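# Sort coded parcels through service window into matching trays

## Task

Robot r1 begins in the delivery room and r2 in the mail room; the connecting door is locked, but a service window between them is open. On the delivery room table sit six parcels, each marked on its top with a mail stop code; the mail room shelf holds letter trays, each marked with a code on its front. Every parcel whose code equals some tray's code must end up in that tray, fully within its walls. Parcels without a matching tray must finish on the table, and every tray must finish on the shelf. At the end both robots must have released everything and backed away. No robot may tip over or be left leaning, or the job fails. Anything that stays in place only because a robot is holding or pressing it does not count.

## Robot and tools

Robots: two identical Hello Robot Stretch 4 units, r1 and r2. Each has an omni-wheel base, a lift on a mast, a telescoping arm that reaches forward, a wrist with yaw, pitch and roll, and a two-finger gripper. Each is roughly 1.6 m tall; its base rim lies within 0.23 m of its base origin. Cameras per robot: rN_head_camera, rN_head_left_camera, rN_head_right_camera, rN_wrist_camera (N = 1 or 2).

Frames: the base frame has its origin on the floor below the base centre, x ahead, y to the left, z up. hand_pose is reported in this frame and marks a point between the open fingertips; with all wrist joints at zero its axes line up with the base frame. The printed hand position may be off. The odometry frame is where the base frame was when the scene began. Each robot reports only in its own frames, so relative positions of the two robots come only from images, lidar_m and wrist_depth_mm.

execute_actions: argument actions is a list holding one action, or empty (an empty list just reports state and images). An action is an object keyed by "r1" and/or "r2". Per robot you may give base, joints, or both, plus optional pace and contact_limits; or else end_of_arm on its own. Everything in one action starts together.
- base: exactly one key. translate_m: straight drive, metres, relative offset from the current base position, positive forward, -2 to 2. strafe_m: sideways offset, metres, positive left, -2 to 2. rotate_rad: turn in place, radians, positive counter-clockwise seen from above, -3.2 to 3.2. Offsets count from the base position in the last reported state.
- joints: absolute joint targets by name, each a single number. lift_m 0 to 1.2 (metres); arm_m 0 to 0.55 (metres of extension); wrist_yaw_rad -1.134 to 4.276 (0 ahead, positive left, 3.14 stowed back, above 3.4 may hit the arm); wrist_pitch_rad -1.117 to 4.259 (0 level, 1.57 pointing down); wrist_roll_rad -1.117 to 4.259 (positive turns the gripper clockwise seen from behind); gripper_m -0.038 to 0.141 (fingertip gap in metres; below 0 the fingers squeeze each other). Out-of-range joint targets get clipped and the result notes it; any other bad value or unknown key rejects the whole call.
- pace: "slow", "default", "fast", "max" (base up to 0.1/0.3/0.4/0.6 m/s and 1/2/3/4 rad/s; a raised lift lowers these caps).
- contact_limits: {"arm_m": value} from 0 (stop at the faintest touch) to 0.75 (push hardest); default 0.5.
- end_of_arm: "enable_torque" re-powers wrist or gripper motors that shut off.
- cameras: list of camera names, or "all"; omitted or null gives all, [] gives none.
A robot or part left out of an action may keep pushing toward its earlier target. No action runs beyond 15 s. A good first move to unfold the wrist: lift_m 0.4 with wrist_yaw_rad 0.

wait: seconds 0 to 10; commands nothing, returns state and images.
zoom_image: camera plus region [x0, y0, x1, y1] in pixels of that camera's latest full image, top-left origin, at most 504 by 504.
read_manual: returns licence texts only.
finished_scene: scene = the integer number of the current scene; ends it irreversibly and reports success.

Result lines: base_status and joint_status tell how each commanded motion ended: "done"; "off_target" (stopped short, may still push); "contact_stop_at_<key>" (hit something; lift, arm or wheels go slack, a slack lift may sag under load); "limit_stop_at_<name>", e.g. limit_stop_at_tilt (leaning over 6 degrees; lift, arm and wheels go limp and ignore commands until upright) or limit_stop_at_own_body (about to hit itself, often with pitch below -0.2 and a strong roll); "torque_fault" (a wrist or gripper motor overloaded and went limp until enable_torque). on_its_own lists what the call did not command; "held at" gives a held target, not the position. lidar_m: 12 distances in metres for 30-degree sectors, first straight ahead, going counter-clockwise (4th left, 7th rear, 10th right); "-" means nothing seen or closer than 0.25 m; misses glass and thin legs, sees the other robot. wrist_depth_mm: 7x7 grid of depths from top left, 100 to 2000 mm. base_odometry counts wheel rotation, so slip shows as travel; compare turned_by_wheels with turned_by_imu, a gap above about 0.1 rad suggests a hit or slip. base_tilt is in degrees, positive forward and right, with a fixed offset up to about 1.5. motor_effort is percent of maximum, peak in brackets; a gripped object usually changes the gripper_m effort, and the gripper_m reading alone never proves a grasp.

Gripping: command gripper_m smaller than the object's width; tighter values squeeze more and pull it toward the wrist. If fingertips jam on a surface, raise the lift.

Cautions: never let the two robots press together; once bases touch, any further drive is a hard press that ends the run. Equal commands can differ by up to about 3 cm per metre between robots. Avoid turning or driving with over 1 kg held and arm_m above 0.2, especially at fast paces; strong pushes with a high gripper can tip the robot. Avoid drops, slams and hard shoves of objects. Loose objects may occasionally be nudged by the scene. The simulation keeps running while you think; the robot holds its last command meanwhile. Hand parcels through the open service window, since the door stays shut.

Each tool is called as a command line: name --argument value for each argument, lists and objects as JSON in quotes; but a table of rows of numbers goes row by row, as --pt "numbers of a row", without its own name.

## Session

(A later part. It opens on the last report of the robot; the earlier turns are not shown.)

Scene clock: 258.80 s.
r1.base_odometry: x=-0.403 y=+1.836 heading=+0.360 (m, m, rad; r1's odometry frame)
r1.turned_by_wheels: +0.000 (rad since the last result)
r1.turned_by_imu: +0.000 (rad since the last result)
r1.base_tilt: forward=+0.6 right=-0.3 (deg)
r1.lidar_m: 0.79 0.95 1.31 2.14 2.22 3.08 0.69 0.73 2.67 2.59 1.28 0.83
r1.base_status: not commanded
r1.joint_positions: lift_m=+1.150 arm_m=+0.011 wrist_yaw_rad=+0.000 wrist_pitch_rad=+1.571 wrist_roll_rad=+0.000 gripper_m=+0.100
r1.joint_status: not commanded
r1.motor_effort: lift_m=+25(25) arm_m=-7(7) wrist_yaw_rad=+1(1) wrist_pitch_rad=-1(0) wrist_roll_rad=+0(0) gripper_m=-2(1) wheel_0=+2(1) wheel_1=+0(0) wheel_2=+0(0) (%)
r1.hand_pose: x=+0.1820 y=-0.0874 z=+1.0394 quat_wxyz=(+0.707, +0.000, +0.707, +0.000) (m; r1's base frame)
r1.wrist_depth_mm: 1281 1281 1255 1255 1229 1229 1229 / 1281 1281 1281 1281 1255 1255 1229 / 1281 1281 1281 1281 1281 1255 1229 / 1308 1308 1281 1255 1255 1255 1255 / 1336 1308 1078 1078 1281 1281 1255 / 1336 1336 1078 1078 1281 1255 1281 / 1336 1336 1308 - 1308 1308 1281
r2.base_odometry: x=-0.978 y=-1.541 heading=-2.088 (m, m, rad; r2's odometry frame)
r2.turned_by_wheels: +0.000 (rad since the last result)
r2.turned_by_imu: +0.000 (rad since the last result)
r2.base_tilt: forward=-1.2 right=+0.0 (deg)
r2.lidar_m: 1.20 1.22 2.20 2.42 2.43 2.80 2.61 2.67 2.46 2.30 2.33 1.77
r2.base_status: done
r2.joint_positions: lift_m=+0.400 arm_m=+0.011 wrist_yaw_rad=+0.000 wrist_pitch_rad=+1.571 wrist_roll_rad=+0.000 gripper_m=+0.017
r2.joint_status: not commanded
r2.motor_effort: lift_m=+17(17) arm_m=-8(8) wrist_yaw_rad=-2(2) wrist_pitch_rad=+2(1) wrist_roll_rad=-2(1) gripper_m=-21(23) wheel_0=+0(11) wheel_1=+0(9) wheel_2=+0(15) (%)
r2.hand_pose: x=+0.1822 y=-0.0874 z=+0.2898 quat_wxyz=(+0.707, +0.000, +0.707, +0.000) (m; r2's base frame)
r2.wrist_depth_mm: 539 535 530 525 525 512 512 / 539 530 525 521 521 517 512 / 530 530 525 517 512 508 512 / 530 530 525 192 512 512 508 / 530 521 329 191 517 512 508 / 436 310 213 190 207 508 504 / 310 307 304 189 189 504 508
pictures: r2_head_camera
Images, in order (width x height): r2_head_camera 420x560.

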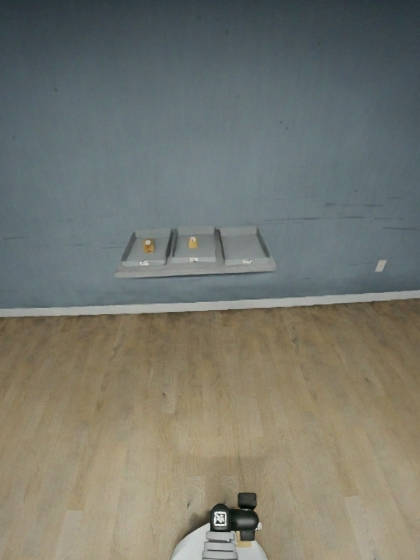

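execute_actions --actions '[{"r2": {"base": {"translate_m": 0.765}, "joints": {"lift_m": 1.0, "arm_m": 0.17}, "pace": "max"}}]' --cameras '["r2_head_camera", "r2_wrist_camera"]'

Scene clock: 262.10 s.
r1.base_odometry: x=-0.403 y=+1.836 heading=+0.360 (m, m, rad; r1's odometry frame)
r1.turned_by_wheels: +0.000 (rad since the last result)
r1.turned_by_imu: +0.000 (rad since the last result)
r1.base_tilt: forward=+0.7 right=-0.3 (deg)
r1.lidar_m: 0.78 0.93 1.30 2.14 2.24 3.09 0.70 0.72 2.68 2.59 1.30 0.82
r1.base_status: not commanded
r1.joint_positions: lift_m=+1.150 arm_m=+0.011 wrist_yaw_rad=+0.000 wrist_pitch_rad=+1.571 wrist_roll_rad=+0.000 gripper_m=+0.100
r1.joint_status: not commanded
r1.motor_effort: lift_m=+25(25) arm_m=-7(7) wrist_yaw_rad=+1(1) wrist_pitch_rad=+0(0) wrist_roll_rad=+0(0) gripper_m=+1(3) wheel_0=+2(1) wheel_1=+0(0) wheel_2=+0(0) (%)
r1.hand_pose: x=+0.1820 y=-0.0874 z=+1.0394 quat_wxyz=(+0.707, +0.000, +0.707, +0.000) (m; r1's base frame)
r1.wrist_depth_mm: 1281 1281 1255 1255 1229 1229 1229 / 1281 1281 1255 1255 1255 1229 1229 / 1308 1281 1281 1255 1255 1255 1229 / 1308 1308 1308 1255 1281 1255 1255 / 1308 1336 1078 1078 1255 1255 1255 / 1336 1308 1078 1060 1281 1281 1281 / 1336 1336 1336 - 1281 1281 1281
r2.base_odometry: x=-1.356 y=-2.206 heading=-2.088 (m, m, rad; r2's odometry frame)
r2.turned_by_wheels: +0.000 (rad since the last result)
r2.turned_by_imu: +0.001 (rad since the last result)
r2.base_tilt: forward=-1.2 right=+0.0 (deg)
r2.lidar_m: 0.45 0.47 0.59 2.47 2.51 3.26 3.41 3.42 2.40 2.23 1.41 0.48
r2.base_status: done
r2.joint_positions: lift_m=+1.000 arm_m=+0.169 wrist_yaw_rad=+0.000 wrist_pitch_rad=+1.571 wrist_roll_rad=+0.000 gripper_m=+0.017
r2.joint_status: all done
r2.motor_effort: lift_m=+19(23) arm_m=+8(10) wrist_yaw_rad=-1(1) wrist_pitch_rad=+1(3) wrist_roll_rad=-2(2) gripper_m=-21(21) wheel_0=+1(10) wheel_1=-1(8) wheel_2=+1(15) (%)
r2.hand_pose: x=+0.3396 y=-0.0874 z=+0.8896 quat_wxyz=(+0.707, +0.000, +0.707, +0.000) (m; r2's base frame)
r2.wrist_depth_mm: 368 362 362 357 355 351 1060 / 368 368 362 355 351 355 1078 / 1138 1160 1118 1138 1118 1118 1098 / 1138 1138 1118 192 1098 1078 1118 / 1160 1160 1138 191 1098 1098 1098 / 1118 1138 213 191 206 1098 1098 / 1138 1138 891 189 190 1078 1098
pictures: r2_head_camera, r2_wrist_camera
Images, in order (width x height): r2_head_camera 420x560, r2_wrist_camera 616x392.

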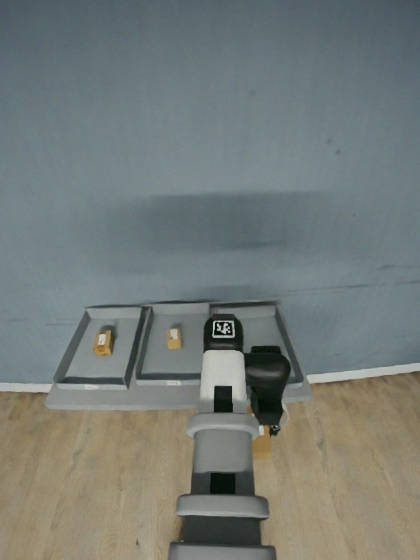

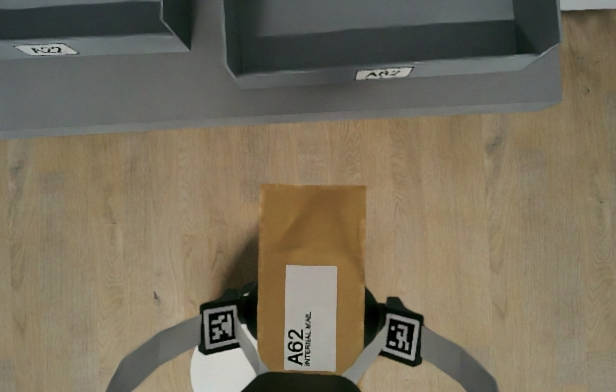

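execute_actions --actions '[{"r2": {"base": {"strafe_m": -0.05}, "joints": {"arm_m": 0.49, "wrist_roll_rad": -0.09}, "pace": "fast"}}]' --cameras '["r2_wrist_camera"]'

Scene clock: 264.33 s.
r1.base_odometry: x=-0.403 y=+1.836 heading=+0.360 (m, m, rad; r1's odometry frame)
r1.turned_by_wheels: +0.000 (rad since the last result)
r1.turned_by_imu: +0.000 (rad since the last result)
r1.base_tilt: forward=+0.7 right=-0.3 (deg)
r1.lidar_m: 0.79 0.96 1.31 2.13 2.22 3.07 0.69 0.73 2.66 2.59 1.29 0.83
r1.base_status: not commanded
r1.joint_positions: lift_m=+1.150 arm_m=+0.011 wrist_yaw_rad=+0.000 wrist_pitch_rad=+1.571 wrist_roll_rad=+0.000 gripper_m=+0.100
r1.joint_status: not commanded
r1.motor_effort: lift_m=+25(25) arm_m=-7(7) wrist_yaw_rad=+1(1) wrist_pitch_rad=-1(0) wrist_roll_rad=+0(0) gripper_m=-2(0) wheel_0=+1(1) wheel_1=+0(0) wheel_2=+0(0) (%)
r1.hand_pose: x=+0.1820 y=-0.0874 z=+1.0394 quat_wxyz=(+0.707, +0.000, +0.707, +0.000) (m; r1's base frame)
r1.wrist_depth_mm: 1281 1255 1255 1255 1255 1229 1205 / 1281 1281 1255 1255 1255 1255 1229 / 1308 1308 1281 1255 1255 1229 1255 / 1308 1308 1308 1255 1281 1255 1255 / 1336 1336 1078 1060 1255 1281 1255 / 1308 1308 1078 1060 1281 1281 1281 / 1366 1336 1336 - 1281 1281 1281
r2.base_odometry: x=-1.399 y=-2.181 heading=-2.088 (m, m, rad; r2's odometry frame)
r2.turned_by_wheels: +0.000 (rad since the last result)
r2.turned_by_imu: +0.000 (rad since the last result)
r2.base_tilt: forward=-1.2 right=+0.0 (deg)
r2.lidar_m: 0.46 0.46 0.62 2.51 2.57 3.32 3.39 3.39 2.30 2.20 1.45 0.48
r2.base_status: done
r2.joint_positions: lift_m=+1.000 arm_m=+0.489 wrist_yaw_rad=+0.000 wrist_pitch_rad=+1.571 wrist_roll_rad=-0.090 gripper_m=+0.017
r2.joint_status: all done
r2.motor_effort: lift_m=+20(20) arm_m=+8(9) wrist_yaw_rad=-2(1) wrist_pitch_rad=+0(1) wrist_roll_rad=+1(4) gripper_m=-19(20) wheel_0=-1(9) wheel_1=+2(8) wheel_2=+0(1) (%)
r2.hand_pose: x=+0.6595 y=-0.0874 z=+0.8896 quat_wxyz=(+0.706, -0.032, +0.706, +0.032) (m; r2's base frame)
r2.wrist_depth_mm: 364 325 332 351 345 351 466 / 364 329 357 355 353 353 661 / 362 329 353 355 349 349 1078 / 362 334 357 191 353 349 1118 / 364 332 355 190 351 347 1078 / 362 334 213 191 206 347 1098 / 357 314 351 189 189 332 1078
pictures: r2_wrist_camera
Images, in order (width x height): r2_wrist_camera 616x392.

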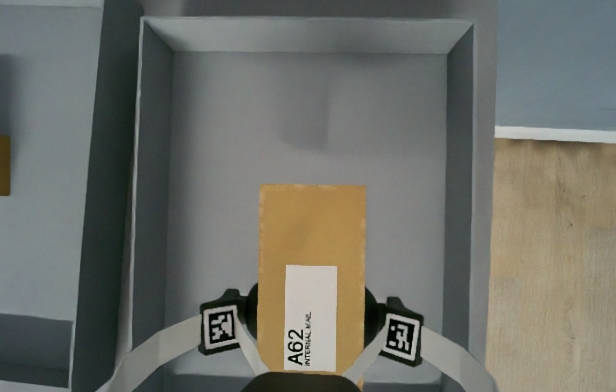

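execute_actions --actions '[{"r2": {"joints": {"arm_m": 0.53, "lift_m": 0.898}, "pace": "default"}}]' --cameras '["r2_wrist_camera"]'

Scene clock: 266.47 s.
r1.base_odometry: x=-0.403 y=+1.836 heading=+0.360 (m, m, rad; r1's odometry frame)
r1.turned_by_wheels: +0.000 (rad since the last result)
r1.turned_by_imu: +0.000 (rad since the last result)
r1.base_tilt: forward=+0.7 right=-0.3 (deg)
r1.lidar_m: 0.80 0.94 1.32 2.14 2.24 3.08 0.68 0.71 2.67 2.59 1.28 0.83
r1.base_status: not commanded
r1.joint_positions: lift_m=+1.150 arm_m=+0.011 wrist_yaw_rad=+0.000 wrist_pitch_rad=+1.571 wrist_roll_rad=+0.000 gripper_m=+0.100
r1.joint_status: not commanded
r1.motor_effort: lift_m=+25(25) arm_m=-7(7) wrist_yaw_rad=+1(1) wrist_pitch_rad=-2(1) wrist_roll_rad=+0(0) gripper_m=+0(2) wheel_0=+1(1) wheel_1=+0(0) wheel_2=+0(0) (%)
r1.hand_pose: x=+0.1820 y=-0.0874 z=+1.0394 quat_wxyz=(+0.707, +0.000, +0.707, +0.000) (m; r1's base frame)
r1.wrist_depth_mm: 1281 1281 1255 1255 1255 1255 1205 / 1281 1308 1255 1255 1255 1229 1229 / 1308 1308 1281 1255 1255 1255 1255 / 1308 1308 1308 1255 1281 1255 1255 / 1308 1308 1078 1060 1281 1255 1255 / 1336 1336 1060 1060 1281 1281 1281 / 1308 1308 1308 - 1281 1255 1255
r2.base_odometry: x=-1.399 y=-2.181 heading=-2.088 (m, m, rad; r2's odometry frame)
r2.turned_by_wheels: +0.000 (rad since the last result)
r2.turned_by_imu: +0.001 (rad since the last result)
r2.base_tilt: forward=-1.1 right=-0.1 (deg)
r2.lidar_m: 0.45 0.46 0.59 2.53 2.58 3.33 3.38 3.42 2.32 2.20 1.42 0.49
r2.base_status: not commanded
r2.joint_positions: lift_m=+0.898 arm_m=+0.529 wrist_yaw_rad=+0.000 wrist_pitch_rad=+1.571 wrist_roll_rad=-0.090 gripper_m=+0.017
r2.joint_status: all done
r2.motor_effort: lift_m=+16(18) arm_m=+8(8) wrist_yaw_rad=-2(3) wrist_pitch_rad=-1(2) wrist_roll_rad=-2(1) gripper_m=-20(21) wheel_0=-1(1) wheel_1=+2(2) wheel_2=+0(0) (%)
r2.hand_pose: x=+0.6994 y=-0.0874 z=+0.7879 quat_wxyz=(+0.706, -0.032, +0.707, +0.032) (m; r2's base frame)
r2.wrist_depth_mm: 217 223 221 220 216 210 250 / 221 255 253 254 251 248 480 / 220 256 253 252 249 247 831 / 216 255 254 192 249 247 991 / 216 254 253 191 248 246 1025 / 218 252 213 190 206 244 991 / 218 250 248 190 189 213 976
pictures: r2_wrist_camera
Images, in order (width x height): r2_wrist_camera 616x392.

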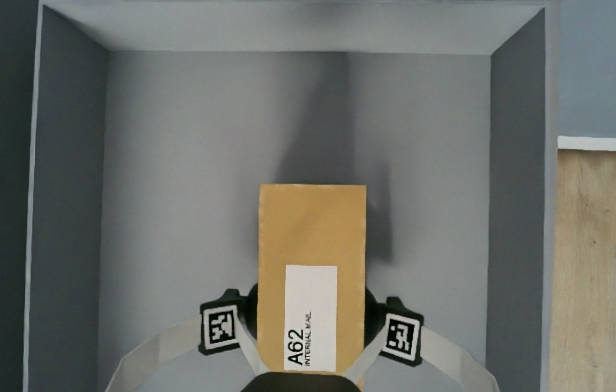

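execute_actions --actions '[{"r2": {"joints": {"gripper_m": 0.1}}}]' --cameras '["r2_wrist_camera"]'

execute_actions --actions '[{"r2": {"joints": {"lift_m": 1.0}, "pace": "fast"}}]' --cameras '["r2_wrist_camera"]'

Scene clock: 268.37 s.
r1.base_odometry: x=-0.403 y=+1.836 heading=+0.360 (m, m, rad; r1's odometry frame)
r1.turned_by_wheels: +0.000 (rad since the last result)
r1.turned_by_imu: +0.000 (rad since the last result)
r1.base_tilt: forward=+0.7 right=-0.3 (deg)
r1.lidar_m: 0.78 0.94 1.29 2.13 2.23 3.09 0.69 0.73 2.68 2.60 1.29 0.83
r1.base_status: not commanded
r1.joint_positions: lift_m=+1.150 arm_m=+0.011 wrist_yaw_rad=+0.000 wrist_pitch_rad=+1.571 wrist_roll_rad=+0.000 gripper_m=+0.100
r1.joint_status: not commanded
r1.motor_effort: lift_m=+25(25) arm_m=-7(7) wrist_yaw_rad=+1(1) wrist_pitch_rad=-1(2) wrist_roll_rad=+0(0) gripper_m=+0(1) wheel_0=+1(2) wheel_1=+0(0) wheel_2=+0(0) (%)
r1.hand_pose: x=+0.1820 y=-0.0874 z=+1.0394 quat_wxyz=(+0.707, +0.000, +0.707, +0.000) (m; r1's base frame)
r1.wrist_depth_mm: 1281 1255 1281 1255 1229 1229 1205 / 1281 1255 1281 1255 1255 1255 1229 / 1308 1281 1255 1281 1255 1229 1229 / 1308 1308 1308 1229 1255 1229 1255 / 1308 1308 1078 1078 1281 1255 1255 / 1336 1308 1078 1078 1281 1281 1281 / 1336 1336 1336 - 1281 1281 1281
r2.base_odometry: x=-1.399 y=-2.181 heading=-2.088 (m, m, rad; r2's odometry frame)
r2.turned_by_wheels: +0.000 (rad since the last result)
r2.turned_by_imu: +0.001 (rad since the last result)
r2.base_tilt: forward=-1.1 right=+0.0 (deg)
r2.lidar_m: 0.45 0.47 0.61 2.53 2.58 3.31 3.40 3.40 2.35 2.18 1.42 0.49
r2.base_status: not commanded
r2.joint_positions: lift_m=+0.898 arm_m=+0.529 wrist_yaw_rad=+0.000 wrist_pitch_rad=+1.571 wrist_roll_rad=-0.090 gripper_m=+0.100
r2.joint_status: all done
r2.motor_effort: lift_m=+16(16) arm_m=+8(7) wrist_yaw_rad=-2(2) wrist_pitch_rad=-1(0) wrist_roll_rad=-1(2) gripper_m=-2(19) wheel_0=-1(2) wheel_1=+2(1) wheel_2=+0(0) (%)
r2.hand_pose: x=+0.6994 y=-0.0874 z=+0.7879 quat_wxyz=(+0.706, -0.032, +0.707, +0.032) (m; r2's base frame)
r2.wrist_depth_mm: 217 224 220 219 214 210 252 / 222 256 255 252 251 249 480 / 220 255 255 251 250 248 820 / 216 255 253 198 249 247 991 / 216 255 252 198 248 247 976 / 218 253 220 198 229 231 991 / 219 251 251 154 245 213 960
pictures: r2_wrist_camera
Images, in order (width x height): r2_wrist_camera 616x392.

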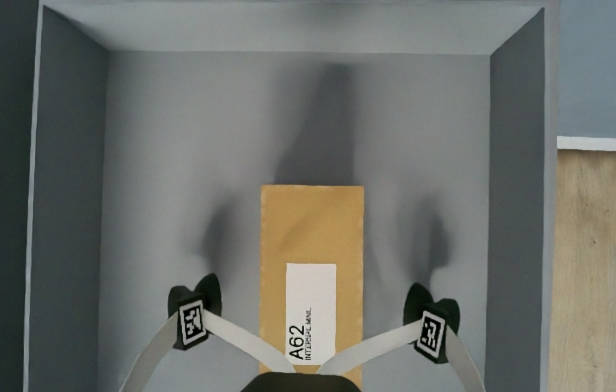

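Scene clock: 269.57 s.
r1.base_odometry: x=-0.403 y=+1.836 heading=+0.360 (m, m, rad; r1's odometry frame)
r1.turned_by_wheels: +0.000 (rad since the last result)
r1.turned_by_imu: +0.000 (rad since the last result)
r1.base_tilt: forward=+0.7 right=-0.3 (deg)
r1.lidar_m: 0.79 0.96 1.32 2.13 2.22 3.09 0.69 0.73 2.69 2.58 1.28 0.83
r1.base_status: not commanded
r1.joint_positions: lift_m=+1.150 arm_m=+0.011 wrist_yaw_rad=+0.000 wrist_pitch_rad=+1.571 wrist_roll_rad=+0.000 gripper_m=+0.100
r1.joint_status: not commanded
r1.motor_effort: lift_m=+25(24) arm_m=-7(7) wrist_yaw_rad=+1(1) wrist_pitch_rad=-1(1) wrist_roll_rad=+1(0) gripper_m=-1(1) wheel_0=+1(1) wheel_1=+0(0) wheel_2=+0(0) (%)
r1.hand_pose: x=+0.1820 y=-0.0874 z=+1.0394 quat_wxyz=(+0.707, +0.000, +0.707, +0.000) (m; r1's base frame)
r1.wrist_depth_mm: 1281 1281 1255 1255 1255 1229 1205 / 1281 1281 1281 1255 1255 1229 1229 / 1308 1281 1281 1255 1255 1255 1255 / 1308 1281 1308 1229 1255 1255 1255 / 1308 1308 1078 1078 1255 1255 1255 / 1308 1308 1078 1078 1281 1281 1255 / 1336 1336 1336 - 1308 1281 1281
r2.base_odometry: x=-1.399 y=-2.181 heading=-2.088 (m, m, rad; r2's odometry frame)
r2.turned_by_wheels: +0.000 (rad since the last result)
r2.turned_by_imu: +0.000 (rad since the last result)
r2.base_tilt: forward=-1.2 right=+0.0 (deg)
r2.lidar_m: 0.45 0.45 0.61 2.51 2.57 3.31 3.39 3.41 2.35 2.20 1.40 0.50
r2.base_status: not commanded
r2.joint_positions: lift_m=+1.000 arm_m=+0.529 wrist_yaw_rad=+0.000 wrist_pitch_rad=+1.571 wrist_roll_rad=-0.090 gripper_m=+0.100
r2.joint_status: all done
r2.motor_effort: lift_m=+20(21) arm_m=+8(8) wrist_yaw_rad=-3(2) wrist_pitch_rad=-2(2) wrist_roll_rad=+0(1) gripper_m=-3(0) wheel_0=-1(1) wheel_1=+1(1) wheel_2=+0(0) (%)
r2.hand_pose: x=+0.6994 y=-0.0874 z=+0.8896 quat_wxyz=(+0.706, -0.032, +0.707, +0.032) (m; r2's base frame)
r2.wrist_depth_mm: 345 364 362 357 353 353 384 / 364 317 357 353 347 353 554 / 364 324 357 353 351 351 946 / 362 329 355 298 349 351 1078 / 362 338 355 300 351 347 1098 / 357 324 219 300 347 349 1118 / 357 327 351 153 345 1098 1098
pictures: r2_wrist_camera
Images, in order (width x height): r2_wrist_camera 616x392.

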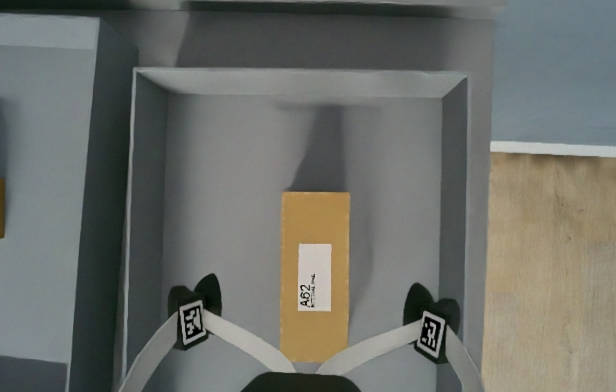

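Parcel is inside. Retract and back away.

execute_actions --actions '[{"r2": {"base": {"translate_m": -0.4}, "joints": {"arm_m": 0.01}, "pace": "max"}}]' --cameras '["r2_head_camera", "r1_head_camera", "r1_head_left_camera"]'

zoom_image --camera "r2_head_camera" --region '[30, 220, 330, 380]'

Scene clock: 272.33 s.
r1.base_odometry: x=-0.403 y=+1.836 heading=+0.360 (m, m, rad; r1's odometry frame)
r1.turned_by_wheels: +0.000 (rad since the last result)
r1.turned_by_imu: +0.000 (rad since the last result)
r1.base_tilt: forward=+0.6 right=-0.3 (deg)
r1.lidar_m: 0.78 0.94 1.32 2.14 2.24 3.09 0.69 0.75 2.67 2.59 1.30 0.84
r1.base_status: not commanded
r1.joint_positions: lift_m=+1.150 arm_m=+0.011 wrist_yaw_rad=+0.000 wrist_pitch_rad=+1.571 wrist_roll_rad=+0.000 gripper_m=+0.100
r1.joint_status: not commanded
r1.motor_effort: lift_m=+25(25) arm_m=-7(7) wrist_yaw_rad=+1(1) wrist_pitch_rad=-2(1) wrist_roll_rad=+0(0) gripper_m=-2(0) wheel_0=+1(1) wheel_1=+1(0) wheel_2=+0(0) (%)
r1.hand_pose: x=+0.1820 y=-0.0874 z=+1.0394 quat_wxyz=(+0.707, +0.000, +0.707, +0.000) (m; r1's base frame)
r1.wrist_depth_mm: 1281 1255 1255 1229 1229 1229 1205 / 1308 1281 1281 1229 1255 1229 1229 / 1281 1281 1281 1255 1255 1255 1229 / 1308 1308 1281 1255 1281 1255 1255 / 1308 1336 1078 1060 1281 1255 1281 / 1336 1308 1078 1060 1281 1281 1281 / 1336 1336 1336 - 1308 1281 1281
r2.base_odometry: x=-1.202 y=-1.833 heading=-2.088 (m, m, rad; r2's odometry frame)
r2.turned_by_wheels: +0.000 (rad since the last result)
r2.turned_by_imu: +0.001 (rad since the last result)
r2.base_tilt: forward=-1.2 right=+0.0 (deg)
r2.lidar_m: 0.84 0.88 1.73 2.48 2.55 3.17 2.98 3.01 2.36 2.23 2.03 1.39
r2.base_status: done
r2.joint_positions: lift_m=+1.000 arm_m=+0.011 wrist_yaw_rad=+0.000 wrist_pitch_rad=+1.571 wrist_roll_rad=-0.090 gripper_m=+0.100
r2.joint_status: all done
r2.motor_effort: lift_m=+20(20) arm_m=-7(7) wrist_yaw_rad=-1(3) wrist_pitch_rad=+0(1) wrist_roll_rad=-2(1) gripper_m=-2(1) wheel_0=-1(5) wheel_1=-1(7) wheel_2=-2(10) (%)
r2.hand_pose: x=+0.1821 y=-0.0874 z=+0.8896 quat_wxyz=(+0.706, -0.032, +0.707, +0.032) (m; r2's base frame)
r2.wrist_depth_mm: 1160 1160 1138 1160 1118 1118 1098 / 1160 1160 1138 1160 1160 1098 1098 / 1160 1138 1138 1118 1118 1098 1138 / 1118 1118 1138 1118 1060 1118 1078 / 1138 1138 931 917 1138 1098 1098 / 1138 1118 220 904 1118 1078 1060 / 1138 1118 917 153 1118 1098 1078
pictures: r1_head_camera, r1_head_left_camera, r2_head_camera
Images, in order (width x height): r1_head_camera 420x560, r1_head_left_camera 420x672, r2_head_camera 420x560.

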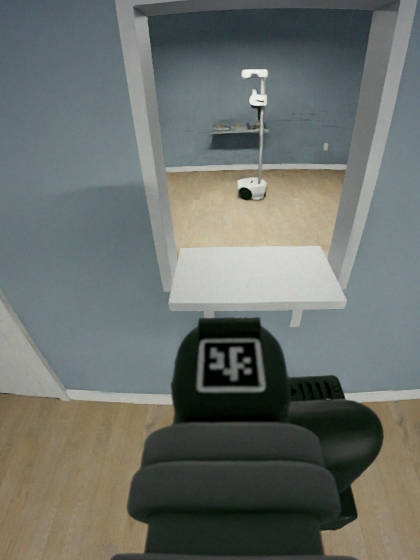

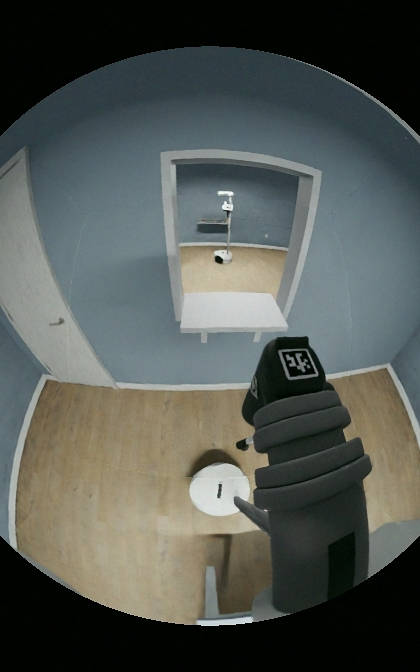

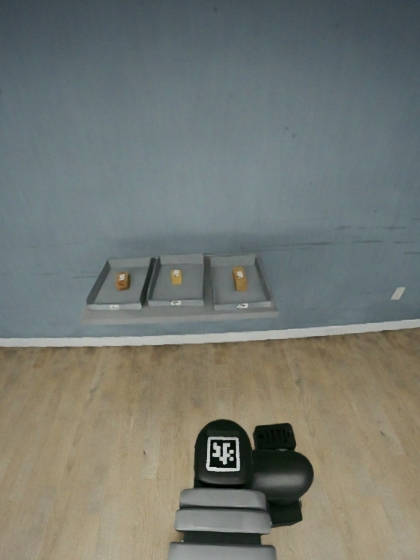

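Region (30, 220, 330, 380) of r2_head_camera's 420x560 image, scaled by 1.680, with more detail than that image has; it fills the top 269 rows of this view, and the rest is white.

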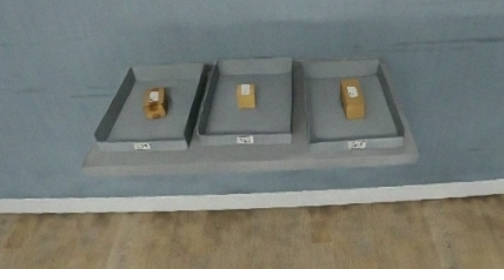

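finished_scene --scene 2

The scene is finished: the task was done.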